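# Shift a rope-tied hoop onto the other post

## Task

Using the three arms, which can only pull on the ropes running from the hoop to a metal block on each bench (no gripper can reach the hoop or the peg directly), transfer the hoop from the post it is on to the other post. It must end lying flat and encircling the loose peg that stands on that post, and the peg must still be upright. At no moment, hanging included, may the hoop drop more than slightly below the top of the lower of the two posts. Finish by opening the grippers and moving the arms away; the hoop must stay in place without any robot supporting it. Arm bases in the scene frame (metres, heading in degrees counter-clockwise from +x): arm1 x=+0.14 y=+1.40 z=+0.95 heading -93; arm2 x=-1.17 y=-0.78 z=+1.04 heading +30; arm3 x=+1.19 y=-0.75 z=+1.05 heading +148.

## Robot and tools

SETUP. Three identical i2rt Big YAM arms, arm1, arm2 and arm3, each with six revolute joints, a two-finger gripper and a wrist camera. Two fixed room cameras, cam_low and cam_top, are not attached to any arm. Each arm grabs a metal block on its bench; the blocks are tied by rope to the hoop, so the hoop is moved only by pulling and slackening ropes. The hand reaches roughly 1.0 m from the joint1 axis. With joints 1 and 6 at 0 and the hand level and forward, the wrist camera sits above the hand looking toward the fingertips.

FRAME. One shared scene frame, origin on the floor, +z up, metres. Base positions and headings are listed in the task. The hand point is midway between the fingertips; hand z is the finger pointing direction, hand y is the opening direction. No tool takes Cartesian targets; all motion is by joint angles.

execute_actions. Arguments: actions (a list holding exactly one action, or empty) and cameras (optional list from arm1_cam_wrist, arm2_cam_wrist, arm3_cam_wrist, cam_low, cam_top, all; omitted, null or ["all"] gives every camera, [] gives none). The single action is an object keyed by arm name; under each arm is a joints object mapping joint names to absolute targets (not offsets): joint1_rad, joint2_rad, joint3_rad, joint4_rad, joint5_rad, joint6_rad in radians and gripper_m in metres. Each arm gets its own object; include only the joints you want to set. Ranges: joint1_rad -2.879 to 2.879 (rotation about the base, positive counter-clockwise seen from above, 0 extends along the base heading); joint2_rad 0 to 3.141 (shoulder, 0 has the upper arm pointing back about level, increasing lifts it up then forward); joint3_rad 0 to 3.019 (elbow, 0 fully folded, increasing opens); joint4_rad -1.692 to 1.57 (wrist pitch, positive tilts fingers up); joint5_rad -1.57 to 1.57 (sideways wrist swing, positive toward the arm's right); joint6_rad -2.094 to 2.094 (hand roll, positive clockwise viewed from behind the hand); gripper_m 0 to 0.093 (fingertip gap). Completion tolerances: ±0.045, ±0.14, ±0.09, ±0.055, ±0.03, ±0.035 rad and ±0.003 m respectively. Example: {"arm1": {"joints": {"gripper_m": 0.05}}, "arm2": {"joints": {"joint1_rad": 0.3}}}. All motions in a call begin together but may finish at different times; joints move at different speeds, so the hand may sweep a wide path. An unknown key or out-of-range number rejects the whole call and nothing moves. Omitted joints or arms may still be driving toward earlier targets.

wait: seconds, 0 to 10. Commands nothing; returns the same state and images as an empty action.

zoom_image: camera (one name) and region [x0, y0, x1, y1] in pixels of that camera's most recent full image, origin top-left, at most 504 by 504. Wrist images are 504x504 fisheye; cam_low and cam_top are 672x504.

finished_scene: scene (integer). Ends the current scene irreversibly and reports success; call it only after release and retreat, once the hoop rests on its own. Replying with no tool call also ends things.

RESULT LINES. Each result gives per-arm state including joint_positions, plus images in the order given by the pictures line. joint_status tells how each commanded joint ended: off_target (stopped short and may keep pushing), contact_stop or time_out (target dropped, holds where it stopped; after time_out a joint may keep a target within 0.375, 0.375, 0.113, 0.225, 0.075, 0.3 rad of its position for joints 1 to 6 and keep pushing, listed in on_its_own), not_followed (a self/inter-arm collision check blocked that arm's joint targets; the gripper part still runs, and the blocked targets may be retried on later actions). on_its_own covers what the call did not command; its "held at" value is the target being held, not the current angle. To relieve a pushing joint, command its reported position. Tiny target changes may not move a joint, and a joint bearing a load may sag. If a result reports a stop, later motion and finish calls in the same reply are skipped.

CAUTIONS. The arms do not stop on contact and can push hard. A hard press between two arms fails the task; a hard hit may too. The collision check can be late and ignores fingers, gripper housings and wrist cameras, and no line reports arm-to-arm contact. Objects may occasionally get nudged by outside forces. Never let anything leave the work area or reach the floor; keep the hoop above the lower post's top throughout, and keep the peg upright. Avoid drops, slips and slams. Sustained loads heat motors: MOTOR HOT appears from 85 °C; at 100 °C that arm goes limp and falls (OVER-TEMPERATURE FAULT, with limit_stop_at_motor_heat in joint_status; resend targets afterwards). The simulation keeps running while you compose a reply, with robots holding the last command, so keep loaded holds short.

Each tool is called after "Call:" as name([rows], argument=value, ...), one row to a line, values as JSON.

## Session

Call:
execute_actions(actions=[])

Scene clock: 0.00 s.
Motor temperatures (°C, as the motors report them): arm1=[23 26 26 24 23 27] | arm2=[26 24 24 26 26 27] | arm3=[24 26 25 26 24 25]
arm1.joint_positions: joint1_rad=+0.236 joint2_rad=+0.632 joint3_rad=+1.656 joint4_rad=-1.360 joint5_rad=+0.287 joint6_rad=-0.618 gripper_m=+0.094
arm1.joint_status: not commanded
arm1.hand: x=+0.1277 y=+1.2155 z=+1.6088 quat_wxyz=(-0.210, -0.376, -0.719, +0.546) (m; scene frame)
arm2.joint_positions: joint1_rad=+0.155 joint2_rad=+0.558 joint3_rad=+1.449 joint4_rad=-1.358 joint5_rad=+0.093 joint6_rad=+0.703 gripper_m=+0.095
arm2.joint_status: not commanded
arm2.hand: x=-0.9988 y=-0.6763 z=+1.6151 quat_wxyz=(-0.426, -0.038, -0.851, -0.304) (m; scene frame)
arm3.joint_positions: joint1_rad=+0.799 joint2_rad=+0.333 joint3_rad=+1.372 joint4_rad=-1.393 joint5_rad=-0.199 joint6_rad=+0.085 gripper_m=+0.095
arm3.joint_status: not commanded
arm3.hand: x=+1.0925 y=-0.8015 z=+1.6099 quat_wxyz=(+0.174, +0.808, +0.116, -0.551) (m; scene frame)
pictures: arm1_cam_wrist, arm2_cam_wrist, arm3_cam_wrist, cam_low, cam_top
Images, in order (width x height): arm1_cam_wrist 504x504, arm2_cam_wrist 504x504, arm3_cam_wrist 504x504, cam_low 672x504, cam_top 672x504.

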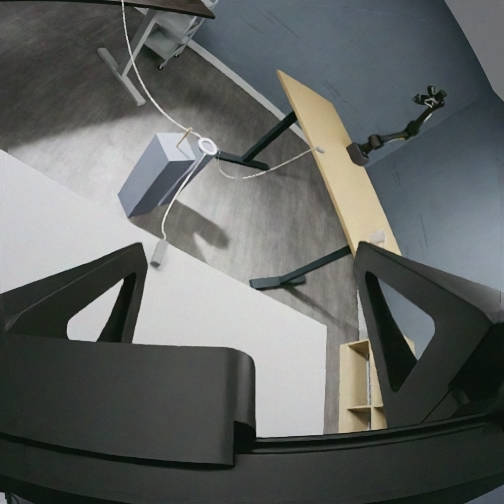

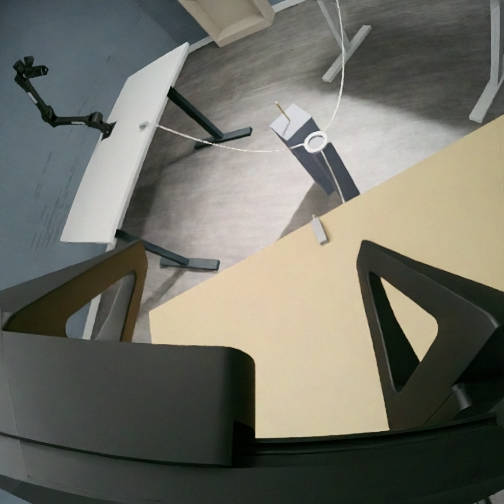

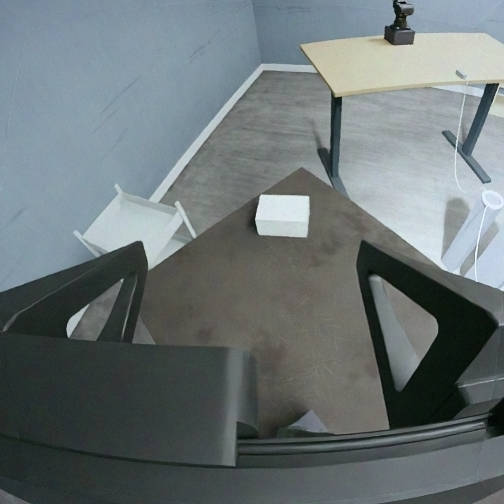

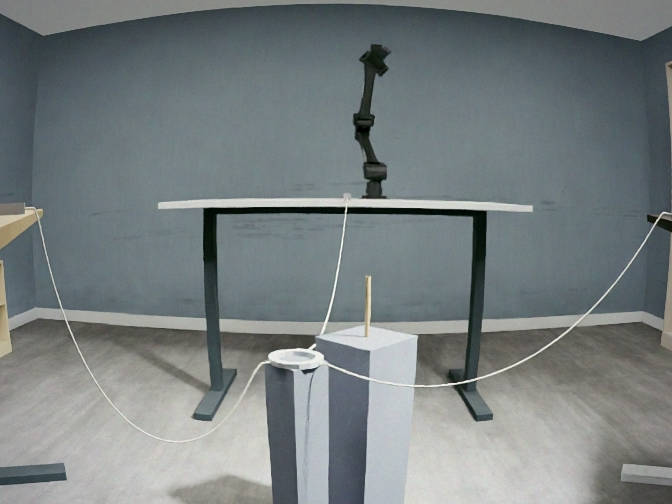

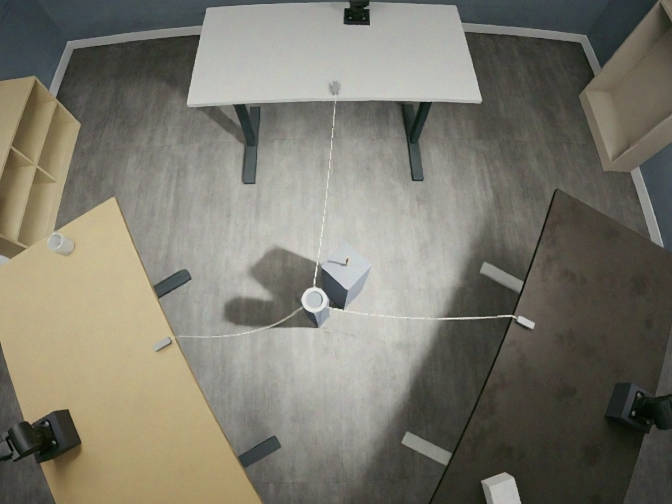

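Call:
execute_actions([
  {"arm1":{"joints":{"joint1_rad":-0.165,"joint2_rad":1.94,"joint3_rad":1.59,"joint4_rad":-1.19,"joint5_rad":0,"joint6_rad":-0.2}},"arm2":{"joints":{"joint1_rad":0.175,"joint2_rad":2.03,"joint3_rad":1.52,"joint4_rad":-0.96,"joint5_rad":0,"joint6_rad":0.15}},"arm3":{"joints":{"joint1_rad":-0.175,"joint2_rad":2.06,"joint3_rad":1.54,"joint4_rad":-0.98,"joint5_rad":0,"joint6_rad":-0.23}}},
])

Call:
zoom_image(camera="cam_top", region=[280,220,400,340])

Call:
zoom_image(camera="cam_low", region=[240,260,440,410])

Scene clock: 3.07 s.
Motor temperatures (°C, as the motors report them): arm1=[23 26 27 24 23 27] | arm2=[26 24 25 26 26 27] | arm3=[24 26 25 26 24 25]
arm1.joint_positions: joint1_rad=-0.167 joint2_rad=+1.950 joint3_rad=+1.577 joint4_rad=-1.192 joint5_rad=+0.005 joint6_rad=-0.210 gripper_m=+0.094
arm1.joint_status: all done
arm1.hand: x=+0.0152 y=+0.8334 z=+1.0248 quat_wxyz=(+0.002, -0.708, -0.706, +0.005) (m; scene frame)
arm2.joint_positions: joint1_rad=+0.166 joint2_rad=+2.015 joint3_rad=+1.510 joint4_rad=-0.969 joint5_rad=+0.002 joint6_rad=+0.161 gripper_m=+0.095
arm2.joint_status: all done
arm2.hand: x=-0.6987 y=-0.4013 z=+1.0523 quat_wxyz=(-0.041, +0.259, -0.965, -0.022) (m; scene frame)
arm3.joint_positions: joint1_rad=-0.181 joint2_rad=+2.069 joint3_rad=+1.525 joint4_rad=-0.985 joint5_rad=+0.001 joint6_rad=-0.219 gripper_m=+0.095
arm3.joint_status: all done
arm3.hand: x=+0.7462 y=-0.3420 z=+1.0316 quat_wxyz=(-0.005, +0.965, -0.260, -0.020) (m; scene frame)
pictures: arm1_cam_wrist, arm2_cam_wrist, arm3_cam_wrist, cam_low, cam_top
Images, in order (width x height): arm1_cam_wrist 504x504, arm2_cam_wrist 504x504, arm3_cam_wrist 504x504, cam_low 672x504, cam_top 672x504.

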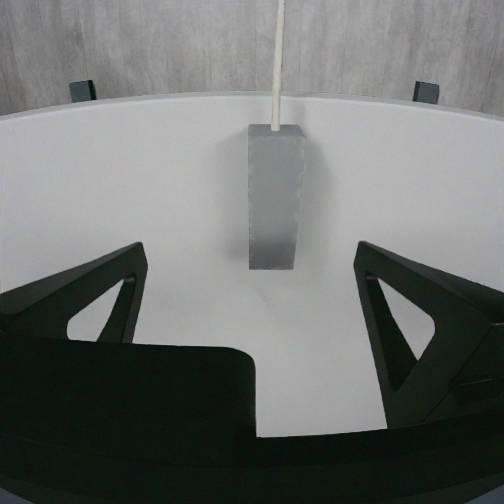

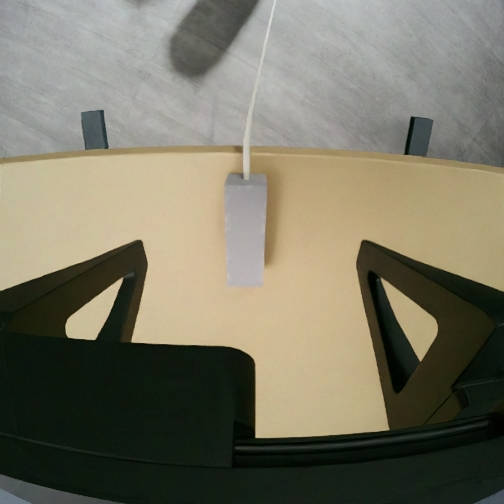

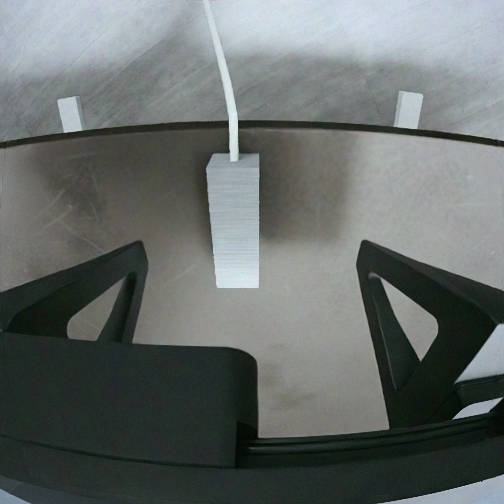

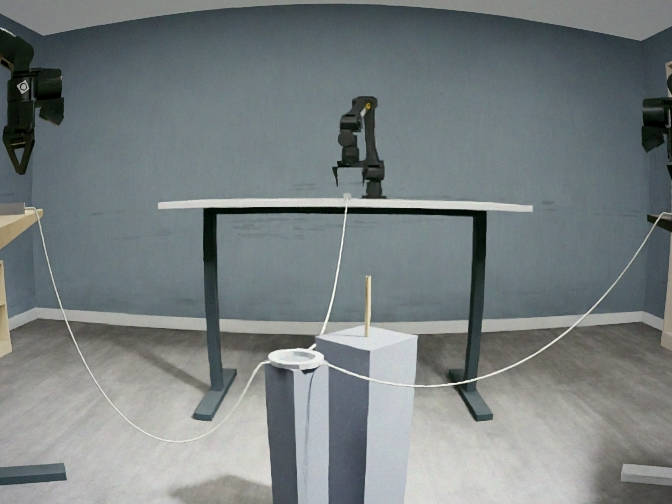

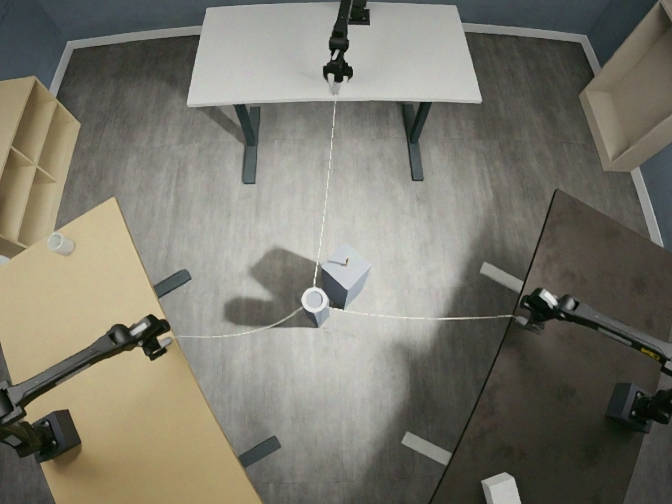

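Region (280, 220, 400, 340) of cam_top's 672x504 image, scaled by 4.200, with more detail than that image has.

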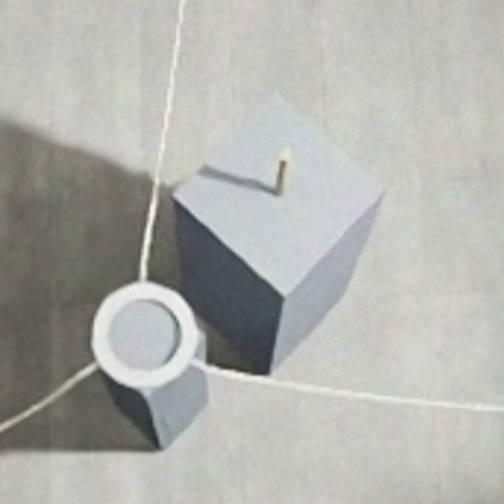

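Region (240, 260, 440, 410) of cam_low's 672x504 image, scaled by 2.520, with more detail than that image has; it fills the top 378 rows of this view, and the rest is white.

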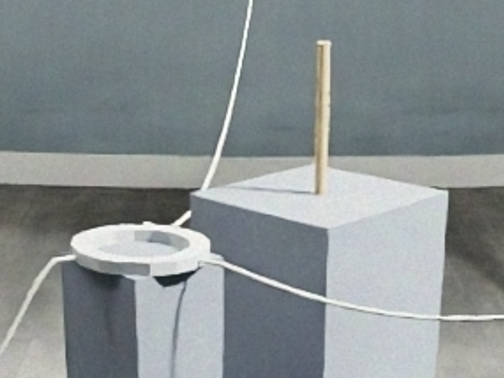

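Call:
execute_actions([
  {"arm1":{"joints":{"joint1_rad":-0.195,"joint2_rad":2.008,"joint3_rad":1.517,"joint4_rad":-1.07}},"arm2":{"joints":{"joint2_rad":2.12,"joint3_rad":1.415,"joint4_rad":-0.825}},"arm3":{"joints":{"joint1_rad":-0.155,"joint2_rad":2.13,"joint3_rad":1.465,"joint4_rad":-0.865,"joint6_rad":-0.25}}},
], cameras=["arm1_cam_wrist","arm2_cam_wrist","arm3_cam_wrist"])

Scene clock: 4.90 s.
Motor temperatures (°C, as the motors report them): arm1=[23 26 27 24 23 27] | arm2=[26 24 25 26 26 27] | arm3=[24 26 26 26 24 25]
arm1.joint_positions: joint1_rad=-0.193 joint2_rad=+2.004 joint3_rad=+1.517 joint4_rad=-1.079 joint5_rad=+0.004 joint6_rad=-0.210 gripper_m=+0.094
arm1.joint_status: all done
arm1.hand: x=+0.0004 y=+0.8377 z=+0.9742 quat_wxyz=(+0.002, -0.717, -0.697, +0.005) (m; scene frame)
arm2.joint_positions: joint1_rad=+0.167 joint2_rad=+2.112 joint3_rad=+1.414 joint4_rad=-0.838 joint5_rad=+0.001 joint6_rad=+0.161 gripper_m=+0.095
arm2.joint_status: all done
arm2.hand: x=-0.7212 y=-0.4182 z=+0.9674 quat_wxyz=(-0.013, +0.261, -0.965, -0.009) (m; scene frame)
arm3.joint_positions: joint1_rad=-0.157 joint2_rad=+2.132 joint3_rad=+1.459 joint4_rad=-0.877 joint5_rad=+0.002 joint6_rad=-0.241 gripper_m=+0.095
arm3.joint_status: all done
arm3.hand: x=+0.7474 y=-0.3629 z=+0.9752 quat_wxyz=(-0.001, +0.971, -0.238, -0.010) (m; scene frame)
pictures: arm1_cam_wrist, arm2_cam_wrist, arm3_cam_wrist
Images, in order (width x height): arm1_cam_wrist 504x504, arm2_cam_wrist 504x504, arm3_cam_wrist 504x504.

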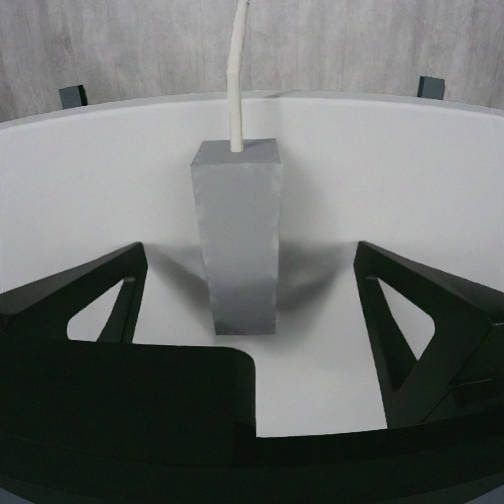

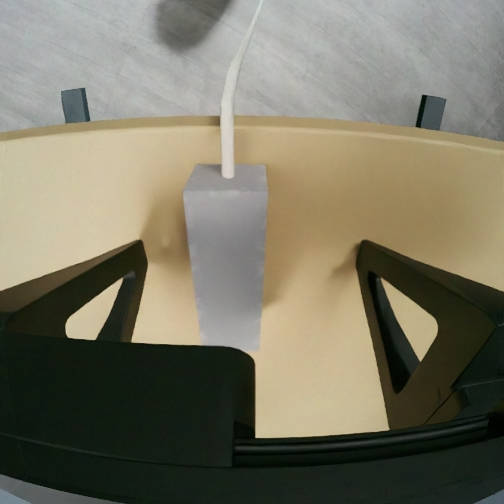

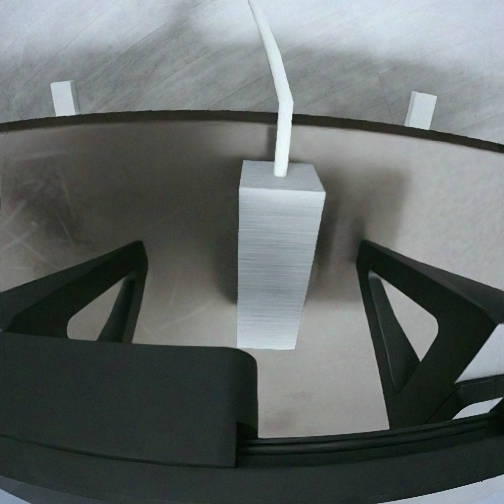

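Call:
execute_actions([
  {"arm1":{"joints":{"joint1_rad":-0.18,"gripper_m":0.01}},"arm2":{"joints":{"joint1_rad":0.19,"gripper_m":0.01}},"arm3":{"joints":{"joint1_rad":-0.175,"gripper_m":0.01}}},
], cameras=[])

Call:
execute_actions([
  {"arm1":{"joints":{"joint3_rad":1.8,"joint4_rad":-1.3}},"arm2":{"joints":{"joint2_rad":1.75,"joint3_rad":1.25,"joint4_rad":-1.0}},"arm3":{"joints":{"joint2_rad":1.9,"joint4_rad":-1.1,"joint1_rad":0.0}}},
], cameras=[])

Call:
execute_actions([
  {"arm1":{"joints":{"joint1_rad":-0.375,"joint2_rad":2.03,"joint3_rad":2.105,"joint4_rad":-1.59,"joint6_rad":-0.43}},"arm2":{"joints":{"joint1_rad":0.08,"joint2_rad":1.12,"joint3_rad":0.715,"joint4_rad":-1.16,"joint6_rad":0.06}},"arm3":{"joints":{"joint1_rad":0.335,"joint2_rad":1.72,"joint3_rad":1.35,"joint4_rad":-1.18,"joint6_rad":0.3}}},
], cameras=["cam_low","cam_top"])

Scene clock: 6.80 s.
Motor temperatures (°C, as the motors report them): arm1=[23 26 27 24 23 27] | arm2=[26 24 25 26 26 27] | arm3=[24 26 26 26 24 25]
arm1.joint_positions: joint1_rad=-0.187 joint2_rad=+2.004 joint3_rad=+1.517 joint4_rad=-1.079 joint5_rad=+0.003 joint6_rad=-0.209 gripper_m=+0.024
arm1.joint_status: gripper_m off_target (ended at +0.024, target +0.010); the others done
arm1.hand: x=+0.0041 y=+0.8368 z=+0.9742 quat_wxyz=(+0.001, -0.716, -0.699, +0.004) (m; scene frame)
arm2.joint_positions: joint1_rad=+0.185 joint2_rad=+2.112 joint3_rad=+1.414 joint4_rad=-0.838 joint5_rad=+0.001 joint6_rad=+0.160 gripper_m=+0.025
arm2.joint_status: gripper_m off_target (ended at +0.025, target +0.010); the others done
arm2.hand: x=-0.7278 y=-0.4102 z=+0.9674 quat_wxyz=(-0.013, +0.269, -0.963, -0.009) (m; scene frame)
arm3.joint_positions: joint1_rad=-0.167 joint2_rad=+2.132 joint3_rad=+1.459 joint4_rad=-0.876 joint5_rad=+0.000 joint6_rad=-0.242 gripper_m=+0.025
arm3.joint_status: gripper_m off_target (ended at +0.025, target +0.010); the others done
arm3.hand: x=+0.7512 y=-0.3584 z=+0.9752 quat_wxyz=(-0.001, +0.970, -0.242, -0.011) (m; scene frame)
pictures: none
No camera images: the call's "cameras" was empty. Leave "cameras" out to get every camera's image.

Scene clock: 8.07 s.
Motor temperatures (°C, as the motors report them): arm1=[23 27 27 24 23 27] | arm2=[26 25 25 26 26 27] | arm3=[24 26 26 26 24 25]
arm1.joint_positions: joint1_rad=-0.187 joint2_rad=+2.013 joint3_rad=+1.762 joint4_rad=-1.291 joint5_rad=+0.003 joint6_rad=-0.209 gripper_m=+0.024
arm1.joint_status: all done
arm1.hand: x=-0.0051 y=+0.7968 z=+1.0558 quat_wxyz=(-0.005, -0.715, -0.698, +0.014) (m; scene frame)
arm2.joint_positions: joint1_rad=+0.185 joint2_rad=+1.734 joint3_rad=+1.236 joint4_rad=-0.991 joint5_rad=+0.001 joint6_rad=+0.160 gripper_m=+0.025
arm2.joint_status: all done
arm2.hand: x=-0.7803 y=-0.4563 z=+1.1043 quat_wxyz=(-0.034, +0.269, -0.962, -0.019) (m; scene frame)
arm3.joint_positions: joint1_rad=-0.001 joint2_rad=+1.898 joint3_rad=+1.449 joint4_rad=-1.089 joint5_rad=-0.001 joint6_rad=-0.242 gripper_m=+0.025
arm3.joint_status: all done
arm3.hand: x=+0.7142 y=-0.4482 z=+1.1004 quat_wxyz=(-0.001, +0.987, -0.161, -0.016) (m; scene frame)
pictures: none
No camera images: the call's "cameras" was empty. Leave "cameras" out to get every camera's image.

Scene clock: 9.80 s.
Motor temperatures (°C, as the motors report them): arm1=[23 27 28 24 23 27] | arm2=[26 25 25 26 26 27] | arm3=[24 26 26 26 24 25]
arm1.joint_positions: joint1_rad=-0.366 joint2_rad=+2.037 joint3_rad=+2.062 joint4_rad=-1.580 joint5_rad=+0.001 joint6_rad=-0.420 gripper_m=+0.024
arm1.joint_status: all done
arm1.hand: x=-0.1167 y=+0.8173 z=+1.1553 quat_wxyz=(-0.001, -0.705, -0.710, +0.009) (m; scene frame)
arm2.joint_positions: joint1_rad=+0.072 joint2_rad=+1.135 joint3_rad=+0.721 joint4_rad=-1.149 joint5_rad=+0.002 joint6_rad=+0.071 gripper_m=+0.025
arm2.joint_status: all done
arm2.hand: x=-0.9369 y=-0.6311 z=+1.1425 quat_wxyz=(+0.000, +0.258, -0.966, -0.003) (m; scene frame)
arm3.joint_positions: joint1_rad=+0.332 joint2_rad=+1.736 joint3_rad=+1.335 joint4_rad=-1.169 joint5_rad=+0.000 joint6_rad=+0.289 gripper_m=+0.025
arm3.joint_status: all done
arm3.hand: x=+0.6979 y=-0.6317 z=+1.1443 quat_wxyz=(+0.005, +0.966, -0.258, -0.001) (m; scene frame)
pictures: cam_low, cam_top
Images, in order (width x height): cam_low 672x504, cam_top 672x504.

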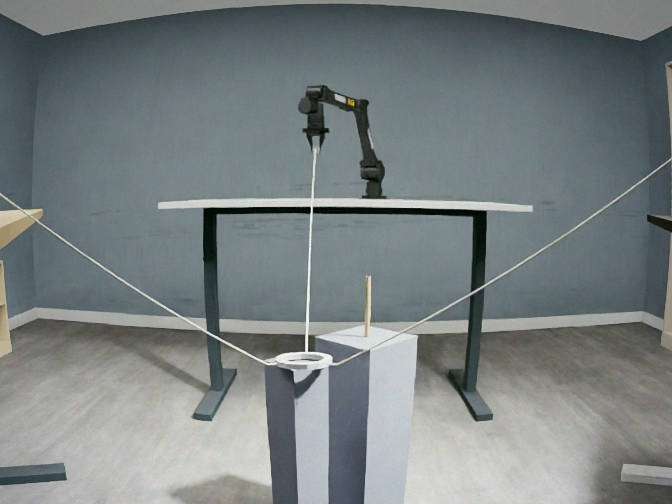

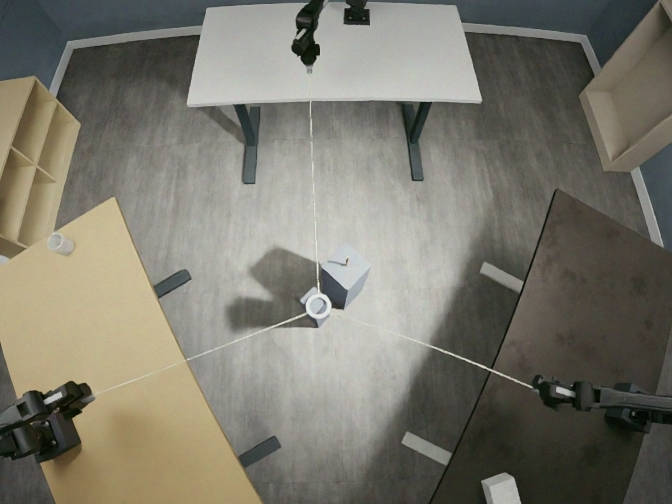

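Call:
execute_actions([
  {"arm1":{"joints":{"joint1_rad":-0.395,"joint2_rad":1.635,"joint3_rad":2.04,"joint4_rad":-1.45}},"arm2":{"joints":{"joint1_rad":0.225,"joint2_rad":1.025,"joint3_rad":1.245,"joint4_rad":-1.6,"joint6_rad":0.24}},"arm3":{"joints":{"joint1_rad":0.245,"joint2_rad":1.565,"joint3_rad":1.68,"joint4_rad":-1.545,"joint6_rad":0.19}}},
], cameras=["cam_low","cam_top"])

Scene clock: 12.47 s.
Motor temperatures (°C, as the motors report them): arm1=[23 27 28 24 23 27] | arm2=[26 24 26 26 26 27] | arm3=[24 27 26 26 24 25]
arm1.joint_positions: joint1_rad=-0.390 joint2_rad=+1.664 joint3_rad=+2.024 joint4_rad=-1.457 joint5_rad=+0.001 joint6_rad=-0.421 gripper_m=+0.024
arm1.joint_status: all done
arm1.hand: x=-0.1108 y=+0.8638 z=+1.3708 quat_wxyz=(-0.080, -0.692, -0.682, +0.222) (m; scene frame)
arm2.joint_positions: joint1_rad=+0.225 joint2_rad=+1.036 joint3_rad=+1.188 joint4_rad=-1.583 joint5_rad=+0.001 joint6_rad=+0.229 gripper_m=+0.025
arm2.joint_status: all done
arm2.hand: x=-0.9437 y=-0.5824 z=+1.3451 quat_wxyz=(-0.058, +0.255, -0.965, -0.035) (m; scene frame)
arm3.joint_positions: joint1_rad=+0.235 joint2_rad=+1.571 joint3_rad=+1.649 joint4_rad=-1.532 joint5_rad=+0.001 joint6_rad=+0.201 gripper_m=+0.025
arm3.joint_status: all done
arm3.hand: x=+0.7158 y=-0.5844 z=+1.3411 quat_wxyz=(+0.001, +0.963, -0.262, -0.059) (m; scene frame)
pictures: cam_low, cam_top
Images, in order (width x height): cam_low 672x504, cam_top 672x504.

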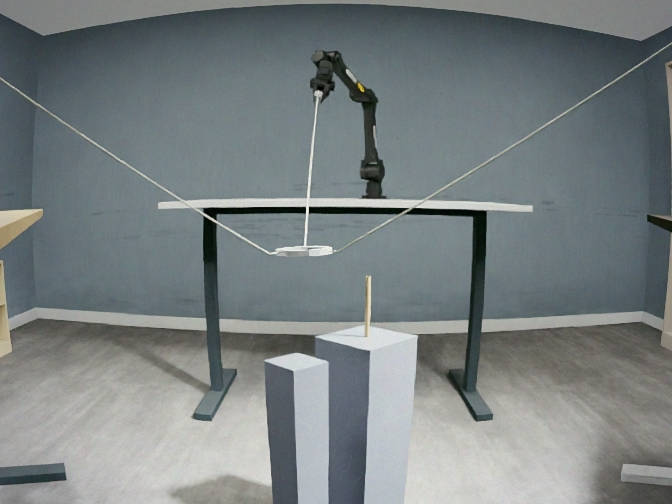

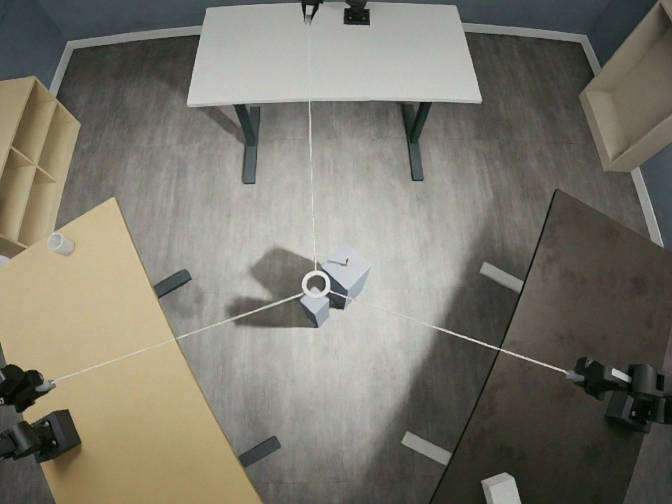

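Call:
execute_actions([
  {"arm1":{"joints":{"joint1_rad":-0.215,"joint2_rad":1.21,"joint3_rad":1.645,"joint4_rad":-1.585,"joint6_rad":-0.24}},"arm2":{"joints":{"joint1_rad":0.24,"joint2_rad":1.49,"joint3_rad":1.685,"joint4_rad":-1.43}},"arm3":{"joints":{"joint1_rad":-0.195,"joint2_rad":1.44,"joint3_rad":1.56,"joint4_rad":-1.55,"joint6_rad":-0.245}}},
], cameras=["cam_low","cam_top"])

Call:
zoom_image(camera="cam_top", region=[300,210,400,310])

Scene clock: 14.80 s.
Motor temperatures (°C, as the motors report them): arm1=[23 27 28 24 23 27] | arm2=[26 24 27 26 26 27] | arm3=[24 27 27 26 24 25]
arm1.joint_positions: joint1_rad=-0.213 joint2_rad=+1.226 joint3_rad=+1.636 joint4_rad=-1.583 joint5_rad=-0.002 joint6_rad=-0.251 gripper_m=+0.024
arm1.joint_status: all done
arm1.hand: x=+0.0375 y=+1.0122 z=+1.3879 quat_wxyz=(-0.099, -0.696, -0.691, +0.171) (m; scene frame)
arm2.joint_positions: joint1_rad=+0.230 joint2_rad=+1.505 joint3_rad=+1.615 joint4_rad=-1.437 joint5_rad=+0.001 joint6_rad=+0.229 gripper_m=+0.025
arm2.joint_status: all done
arm2.hand: x=-0.7952 y=-0.4418 z=+1.3549 quat_wxyz=(-0.104, +0.255, -0.959, -0.059) (m; scene frame)
arm3.joint_positions: joint1_rad=-0.200 joint2_rad=+1.472 joint3_rad=+1.549 joint4_rad=-1.538 joint5_rad=+0.001 joint6_rad=-0.235 gripper_m=+0.025
arm3.joint_status: all done
arm3.hand: x=+0.8565 y=-0.4275 z=+1.3432 quat_wxyz=(-0.022, +0.964, -0.262, -0.049) (m; scene frame)
pictures: cam_low, cam_top
Images, in order (width x height): cam_low 672x504, cam_top 672x504.

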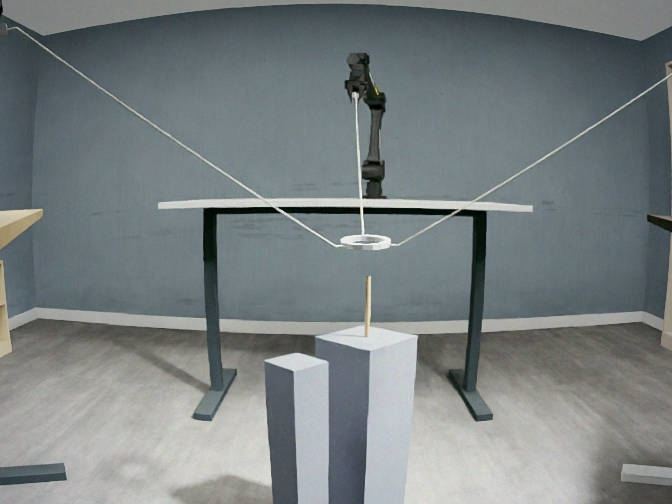

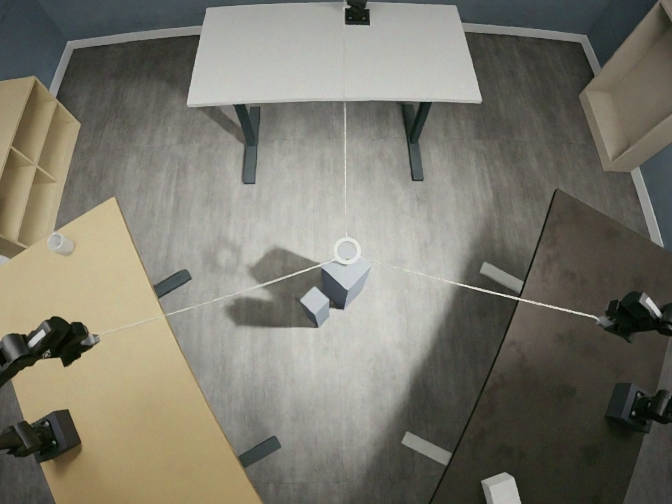

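Region (300, 210, 400, 310) of cam_top's 672x504 image, scaled by 5.040, with more detail than that image has.

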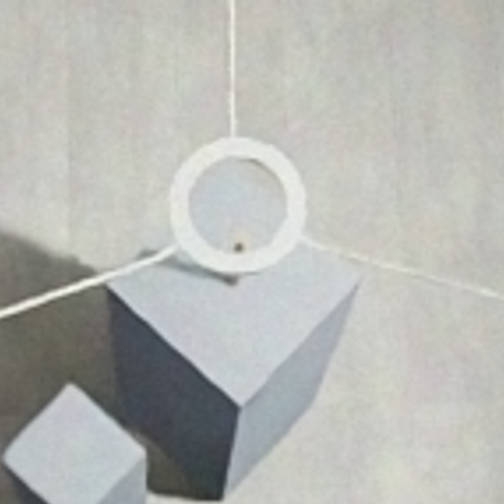

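Call:
execute_actions([
  {"arm1":{"joints":{"joint2_rad":1.27,"joint3_rad":1.415,"joint4_rad":-1.48}},"arm2":{"joints":{"joint2_rad":1.51,"joint3_rad":1.33,"joint4_rad":-1.12}},"arm3":{"joints":{"joint2_rad":1.475,"joint3_rad":1.285,"joint4_rad":-1.22}}},
], cameras=["cam_low","cam_top"])

Call:
zoom_image(camera="cam_top", region=[300,210,400,310])

Scene clock: 16.53 s.
Motor temperatures (°C, as the motors report them): arm1=[23 27 29 24 23 27] | arm2=[26 25 27 26 26 27] | arm3=[24 27 27 26 24 25]
arm1.joint_positions: joint1_rad=-0.213 joint2_rad=+1.291 joint3_rad=+1.398 joint4_rad=-1.490 joint5_rad=-0.002 joint6_rad=-0.250 gripper_m=+0.024
arm1.joint_status: all done
arm1.hand: x=+0.0357 y=+1.0075 z=+1.2657 quat_wxyz=(-0.047, -0.707, -0.701, +0.082) (m; scene frame)
arm2.joint_positions: joint1_rad=+0.230 joint2_rad=+1.514 joint3_rad=+1.325 joint4_rad=-1.136 joint5_rad=+0.001 joint6_rad=+0.230 gripper_m=+0.025
arm2.joint_status: all done
arm2.hand: x=-0.7966 y=-0.4419 z=+1.2412 quat_wxyz=(-0.105, +0.255, -0.959, -0.060) (m; scene frame)
arm3.joint_positions: joint1_rad=-0.200 joint2_rad=+1.489 joint3_rad=+1.270 joint4_rad=-1.231 joint5_rad=+0.001 joint6_rad=-0.235 gripper_m=+0.025
arm3.joint_status: all done
arm3.hand: x=+0.8551 y=-0.4276 z=+1.2305 quat_wxyz=(-0.025, +0.963, -0.261, -0.054) (m; scene frame)
pictures: cam_low, cam_top
Images, in order (width x height): cam_low 672x504, cam_top 672x504.

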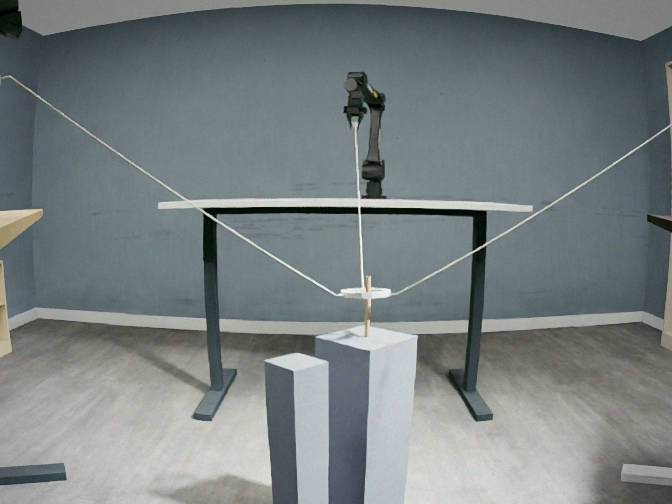

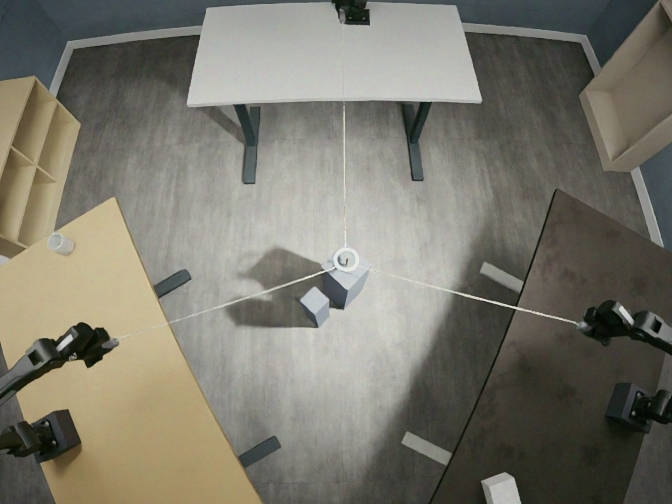

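Region (300, 210, 400, 310) of cam_top's 672x504 image, scaled by 5.040, with more detail than that image has.

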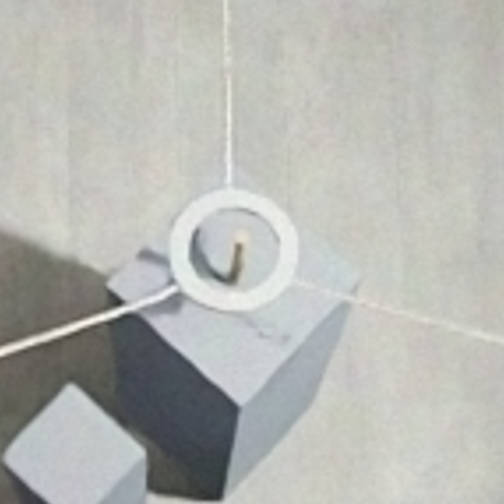

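Call:
execute_actions([
  {"arm1":{"joints":{"joint2_rad":1.295,"joint3_rad":1.11,"joint4_rad":-1.156}},"arm2":{"joints":{"joint2_rad":1.615,"joint3_rad":1.118,"joint4_rad":-0.795}},"arm3":{"joints":{"joint2_rad":1.592,"joint3_rad":1.08,"joint4_rad":-0.89}}},
], cameras=["cam_low","cam_top"])

Call:
zoom_image(camera="cam_top", region=[300,210,400,310])

Scene clock: 18.00 s.
Motor temperatures (°C, as the motors report them): arm1=[23 27 29 24 23 27] | arm2=[26 25 27 26 26 27] | arm3=[24 27 27 26 24 25]
arm1.joint_positions: joint1_rad=-0.213 joint2_rad=+1.308 joint3_rad=+1.099 joint4_rad=-1.170 joint5_rad=-0.002 joint6_rad=-0.250 gripper_m=+0.024
arm1.joint_status: all done
arm1.hand: x=+0.0348 y=+1.0061 z=+1.1462 quat_wxyz=(-0.048, -0.707, -0.701, +0.084) (m; scene frame)
arm2.joint_positions: joint1_rad=+0.230 joint2_rad=+1.633 joint3_rad=+1.103 joint4_rad=-0.814 joint5_rad=+0.001 joint6_rad=+0.230 gripper_m=+0.025
arm2.joint_status: all done
arm2.hand: x=-0.8012 y=-0.4447 z=+1.1108 quat_wxyz=(-0.097, +0.256, -0.960, -0.056) (m; scene frame)
arm3.joint_positions: joint1_rad=-0.200 joint2_rad=+1.623 joint3_rad=+1.056 joint4_rad=-0.905 joint5_rad=+0.001 joint6_rad=-0.235 gripper_m=+0.025
arm3.joint_status: all done
arm3.hand: x=+0.8582 y=-0.4323 z=+1.0995 quat_wxyz=(-0.020, +0.964, -0.262, -0.044) (m; scene frame)
pictures: cam_low, cam_top
Images, in order (width x height): cam_low 672x504, cam_top 672x504.

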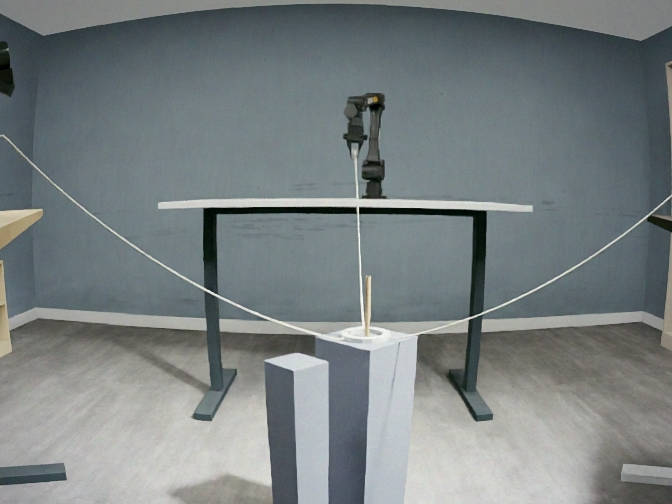

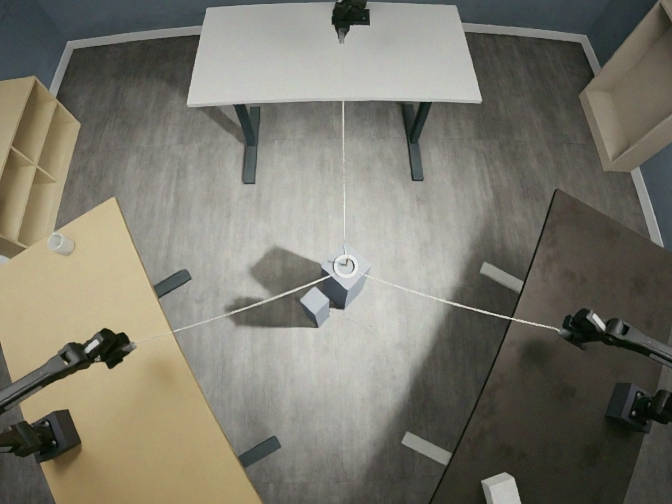

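Region (300, 210, 400, 310) of cam_top's 672x504 image, scaled by 5.040, with more detail than that image has.

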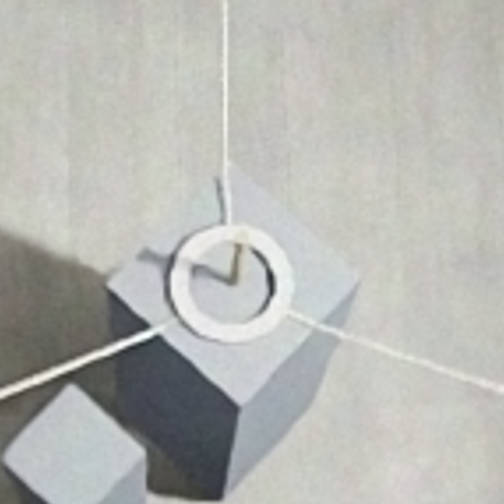

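Landed. Return the blocks to their pickup spots.

Call:
execute_actions([
  {"arm1":{"joints":{"joint1_rad":-0.19,"joint2_rad":1.935,"joint3_rad":1.6,"joint4_rad":-1.17}},"arm2":{"joints":{"joint1_rad":0.17,"joint2_rad":2.03,"joint3_rad":1.5,"joint4_rad":-0.92,"joint6_rad":0.15}},"arm3":{"joints":{"joint1_rad":-0.17,"joint2_rad":2.03,"joint3_rad":1.525,"joint4_rad":-0.98}}},
], cameras=[])

Call:
execute_actions([
  {"arm1":{"joints":{"joint2_rad":2.008,"joint3_rad":1.517,"joint4_rad":-1.07}},"arm2":{"joints":{"joint2_rad":2.12,"joint3_rad":1.415,"joint4_rad":-0.825}},"arm3":{"joints":{"joint2_rad":2.13,"joint3_rad":1.465,"joint4_rad":-0.865}}},
], cameras=["cam_low","cam_top"])

Scene clock: 19.93 s.
Motor temperatures (°C, as the motors report them): arm1=[23 27 29 24 23 27] | arm2=[26 25 27 26 26 27] | arm3=[24 27 27 26 24 25]
arm1.joint_positions: joint1_rad=-0.194 joint2_rad=+1.958 joint3_rad=+1.549 joint4_rad=-1.171 joint5_rad=-0.002 joint6_rad=-0.250 gripper_m=+0.024
arm1.joint_status: all done
arm1.hand: x=+0.0022 y=+0.8428 z=+1.0106 quat_wxyz=(+0.003, -0.704, -0.710, -0.003) (m; scene frame)
arm2.joint_positions: joint1_rad=+0.166 joint2_rad=+2.029 joint3_rad=+1.443 joint4_rad=-0.908 joint5_rad=+0.000 joint6_rad=+0.161 gripper_m=+0.025
arm2.joint_status: all done
arm2.hand: x=-0.7120 y=-0.4118 z=+1.0220 quat_wxyz=(-0.032, +0.260, -0.965, -0.018) (m; scene frame)
arm3.joint_positions: joint1_rad=-0.175 joint2_rad=+2.049 joint3_rad=+1.476 joint4_rad=-0.972 joint5_rad=+0.001 joint6_rad=-0.235 gripper_m=+0.025
arm3.joint_status: all done
arm3.hand: x=+0.7553 y=-0.3552 z=+1.0268 quat_wxyz=(-0.002, +0.968, -0.249, -0.013) (m; scene frame)
pictures: none
No camera images: the call's "cameras" was empty. Leave "cameras" out to get every camera's image.

Scene clock: 20.93 s.
Motor temperatures (°C, as the motors report them): arm1=[23 27 29 24 23 27] | arm2=[26 25 27 26 26 27] | arm3=[24 27 27 26 24 25]
arm1.joint_positions: joint1_rad=-0.194 joint2_rad=+2.005 joint3_rad=+1.517 joint4_rad=-1.078 joint5_rad=-0.001 joint6_rad=-0.249 gripper_m=+0.024
arm1.joint_status: all done
arm1.hand: x=+0.0007 y=+0.8375 z=+0.9736 quat_wxyz=(+0.000, -0.704, -0.710, +0.003) (m; scene frame)
arm2.joint_positions: joint1_rad=+0.166 joint2_rad=+2.111 joint3_rad=+1.414 joint4_rad=-0.838 joint5_rad=+0.000 joint6_rad=+0.161 gripper_m=+0.025
arm2.joint_status: all done
arm2.hand: x=-0.7208 y=-0.4185 z=+0.9677 quat_wxyz=(-0.013, +0.260, -0.965, -0.010) (m; scene frame)
arm3.joint_positions: joint1_rad=-0.175 joint2_rad=+2.134 joint3_rad=+1.460 joint4_rad=-0.875 joint5_rad=+0.002 joint6_rad=-0.235 gripper_m=+0.025
arm3.joint_status: all done
arm3.hand: x=+0.7539 y=-0.3546 z=+0.9744 quat_wxyz=(-0.001, +0.968, -0.249, -0.011) (m; scene frame)
pictures: cam_low, cam_top
Images, in order (width x height): cam_low 672x504, cam_top 672x504.

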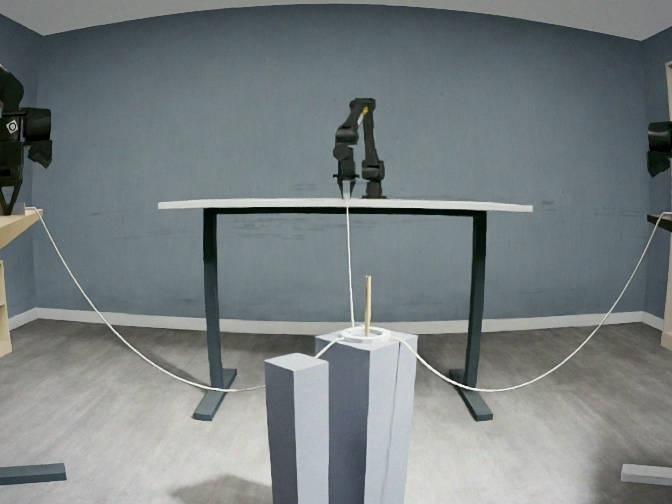

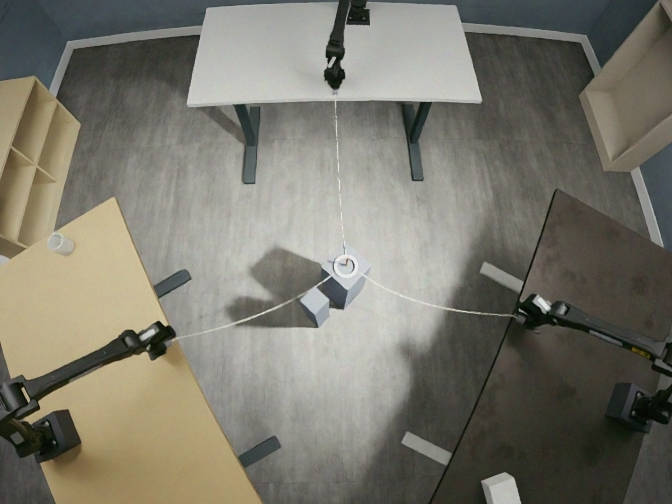

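Call:
execute_actions([
  {"arm1":{"joints":{"gripper_m":0.06}},"arm2":{"joints":{"gripper_m":0.06}},"arm3":{"joints":{"gripper_m":0.06}}},
], cameras=[])

Call:
execute_actions([
  {"arm1":{"joints":{"joint2_rad":1.55}},"arm2":{"joints":{"joint2_rad":1.65}},"arm3":{"joints":{"joint2_rad":1.65}}},
], cameras=["cam_low","cam_top"])

Scene clock: 22.00 s.
Motor temperatures (°C, as the motors report them): arm1=[23 27 29 24 23 27] | arm2=[26 25 27 26 26 27] | arm3=[24 27 27 26 24 25]
arm1.joint_positions: joint1_rad=-0.194 joint2_rad=+2.005 joint3_rad=+1.517 joint4_rad=-1.078 joint5_rad=-0.001 joint6_rad=-0.249 gripper_m=+0.060
arm1.joint_status: all done
arm1.hand: x=+0.0007 y=+0.8375 z=+0.9736 quat_wxyz=(+0.000, -0.704, -0.710, +0.003) (m; scene frame)
arm2.joint_positions: joint1_rad=+0.166 joint2_rad=+2.111 joint3_rad=+1.414 joint4_rad=-0.838 joint5_rad=+0.000 joint6_rad=+0.161 gripper_m=+0.060
arm2.joint_status: all done
arm2.hand: x=-0.7208 y=-0.4185 z=+0.9677 quat_wxyz=(-0.013, +0.260, -0.965, -0.010) (m; scene frame)
arm3.joint_positions: joint1_rad=-0.175 joint2_rad=+2.134 joint3_rad=+1.460 joint4_rad=-0.875 joint5_rad=+0.001 joint6_rad=-0.236 gripper_m=+0.060
arm3.joint_status: all done
arm3.hand: x=+0.7539 y=-0.3547 z=+0.9744 quat_wxyz=(-0.001, +0.968, -0.249, -0.011) (m; scene frame)
pictures: none
No camera images: the call's "cameras" was empty. Leave "cameras" out to get every camera's image.

Scene clock: 23.60 s.
Motor temperatures (°C, as the motors report them): arm1=[23 27 29 24 23 27] | arm2=[26 25 27 26 26 27] | arm3=[24 27 27 26 24 25]
arm1.joint_positions: joint1_rad=-0.194 joint2_rad=+1.555 joint3_rad=+1.505 joint4_rad=-1.077 joint5_rad=-0.001 joint6_rad=-0.249 gripper_m=+0.060
arm1.joint_status: all done
arm1.hand: x=+0.0042 y=+0.8479 z=+1.2222 quat_wxyz=(-0.112, -0.686, -0.693, +0.190) (m; scene frame)
arm2.joint_positions: joint1_rad=+0.166 joint2_rad=+1.629 joint3_rad=+1.407 joint4_rad=-0.837 joint5_rad=+0.000 joint6_rad=+0.161 gripper_m=+0.060
arm2.joint_status: all done
arm2.hand: x=-0.6966 y=-0.4014 z=+1.2448 quat_wxyz=(-0.228, +0.251, -0.935, -0.107) (m; scene frame)
arm3.joint_positions: joint1_rad=-0.175 joint2_rad=+1.649 joint3_rad=+1.447 joint4_rad=-0.875 joint5_rad=+0.001 joint6_rad=-0.236 gripper_m=+0.060
arm3.joint_status: all done
arm3.hand: x=+0.7371 y=-0.3359 z=+1.2531 quat_wxyz=(-0.110, +0.939, -0.243, -0.217) (m; scene frame)
pictures: cam_low, cam_top
Images, in order (width x height): cam_low 672x504, cam_top 672x504.

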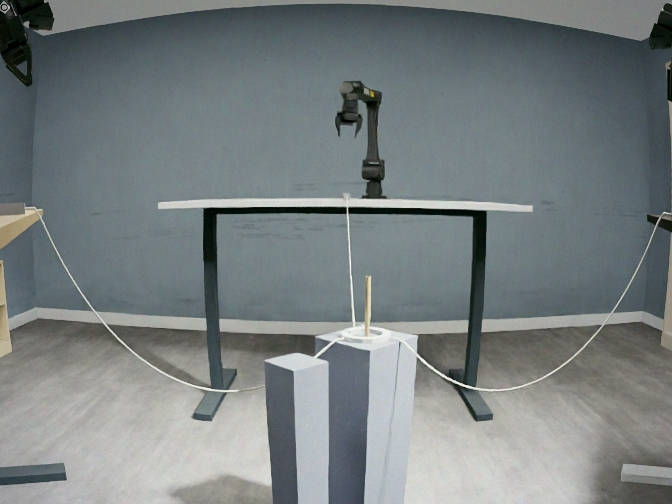

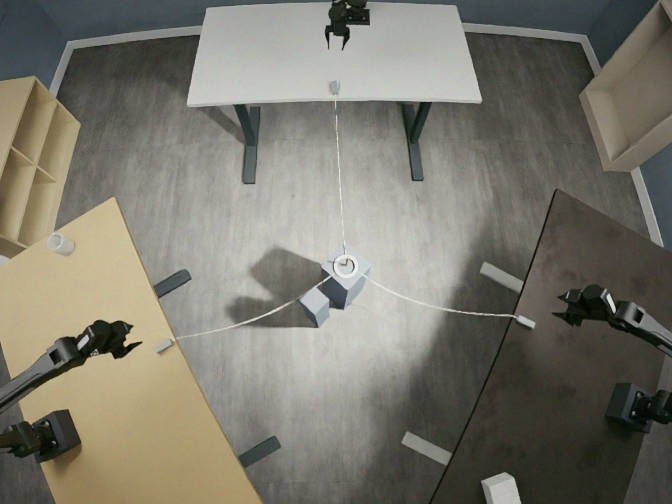

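Call:
finished_scene(scene=2)

The scene is finished: the task was done.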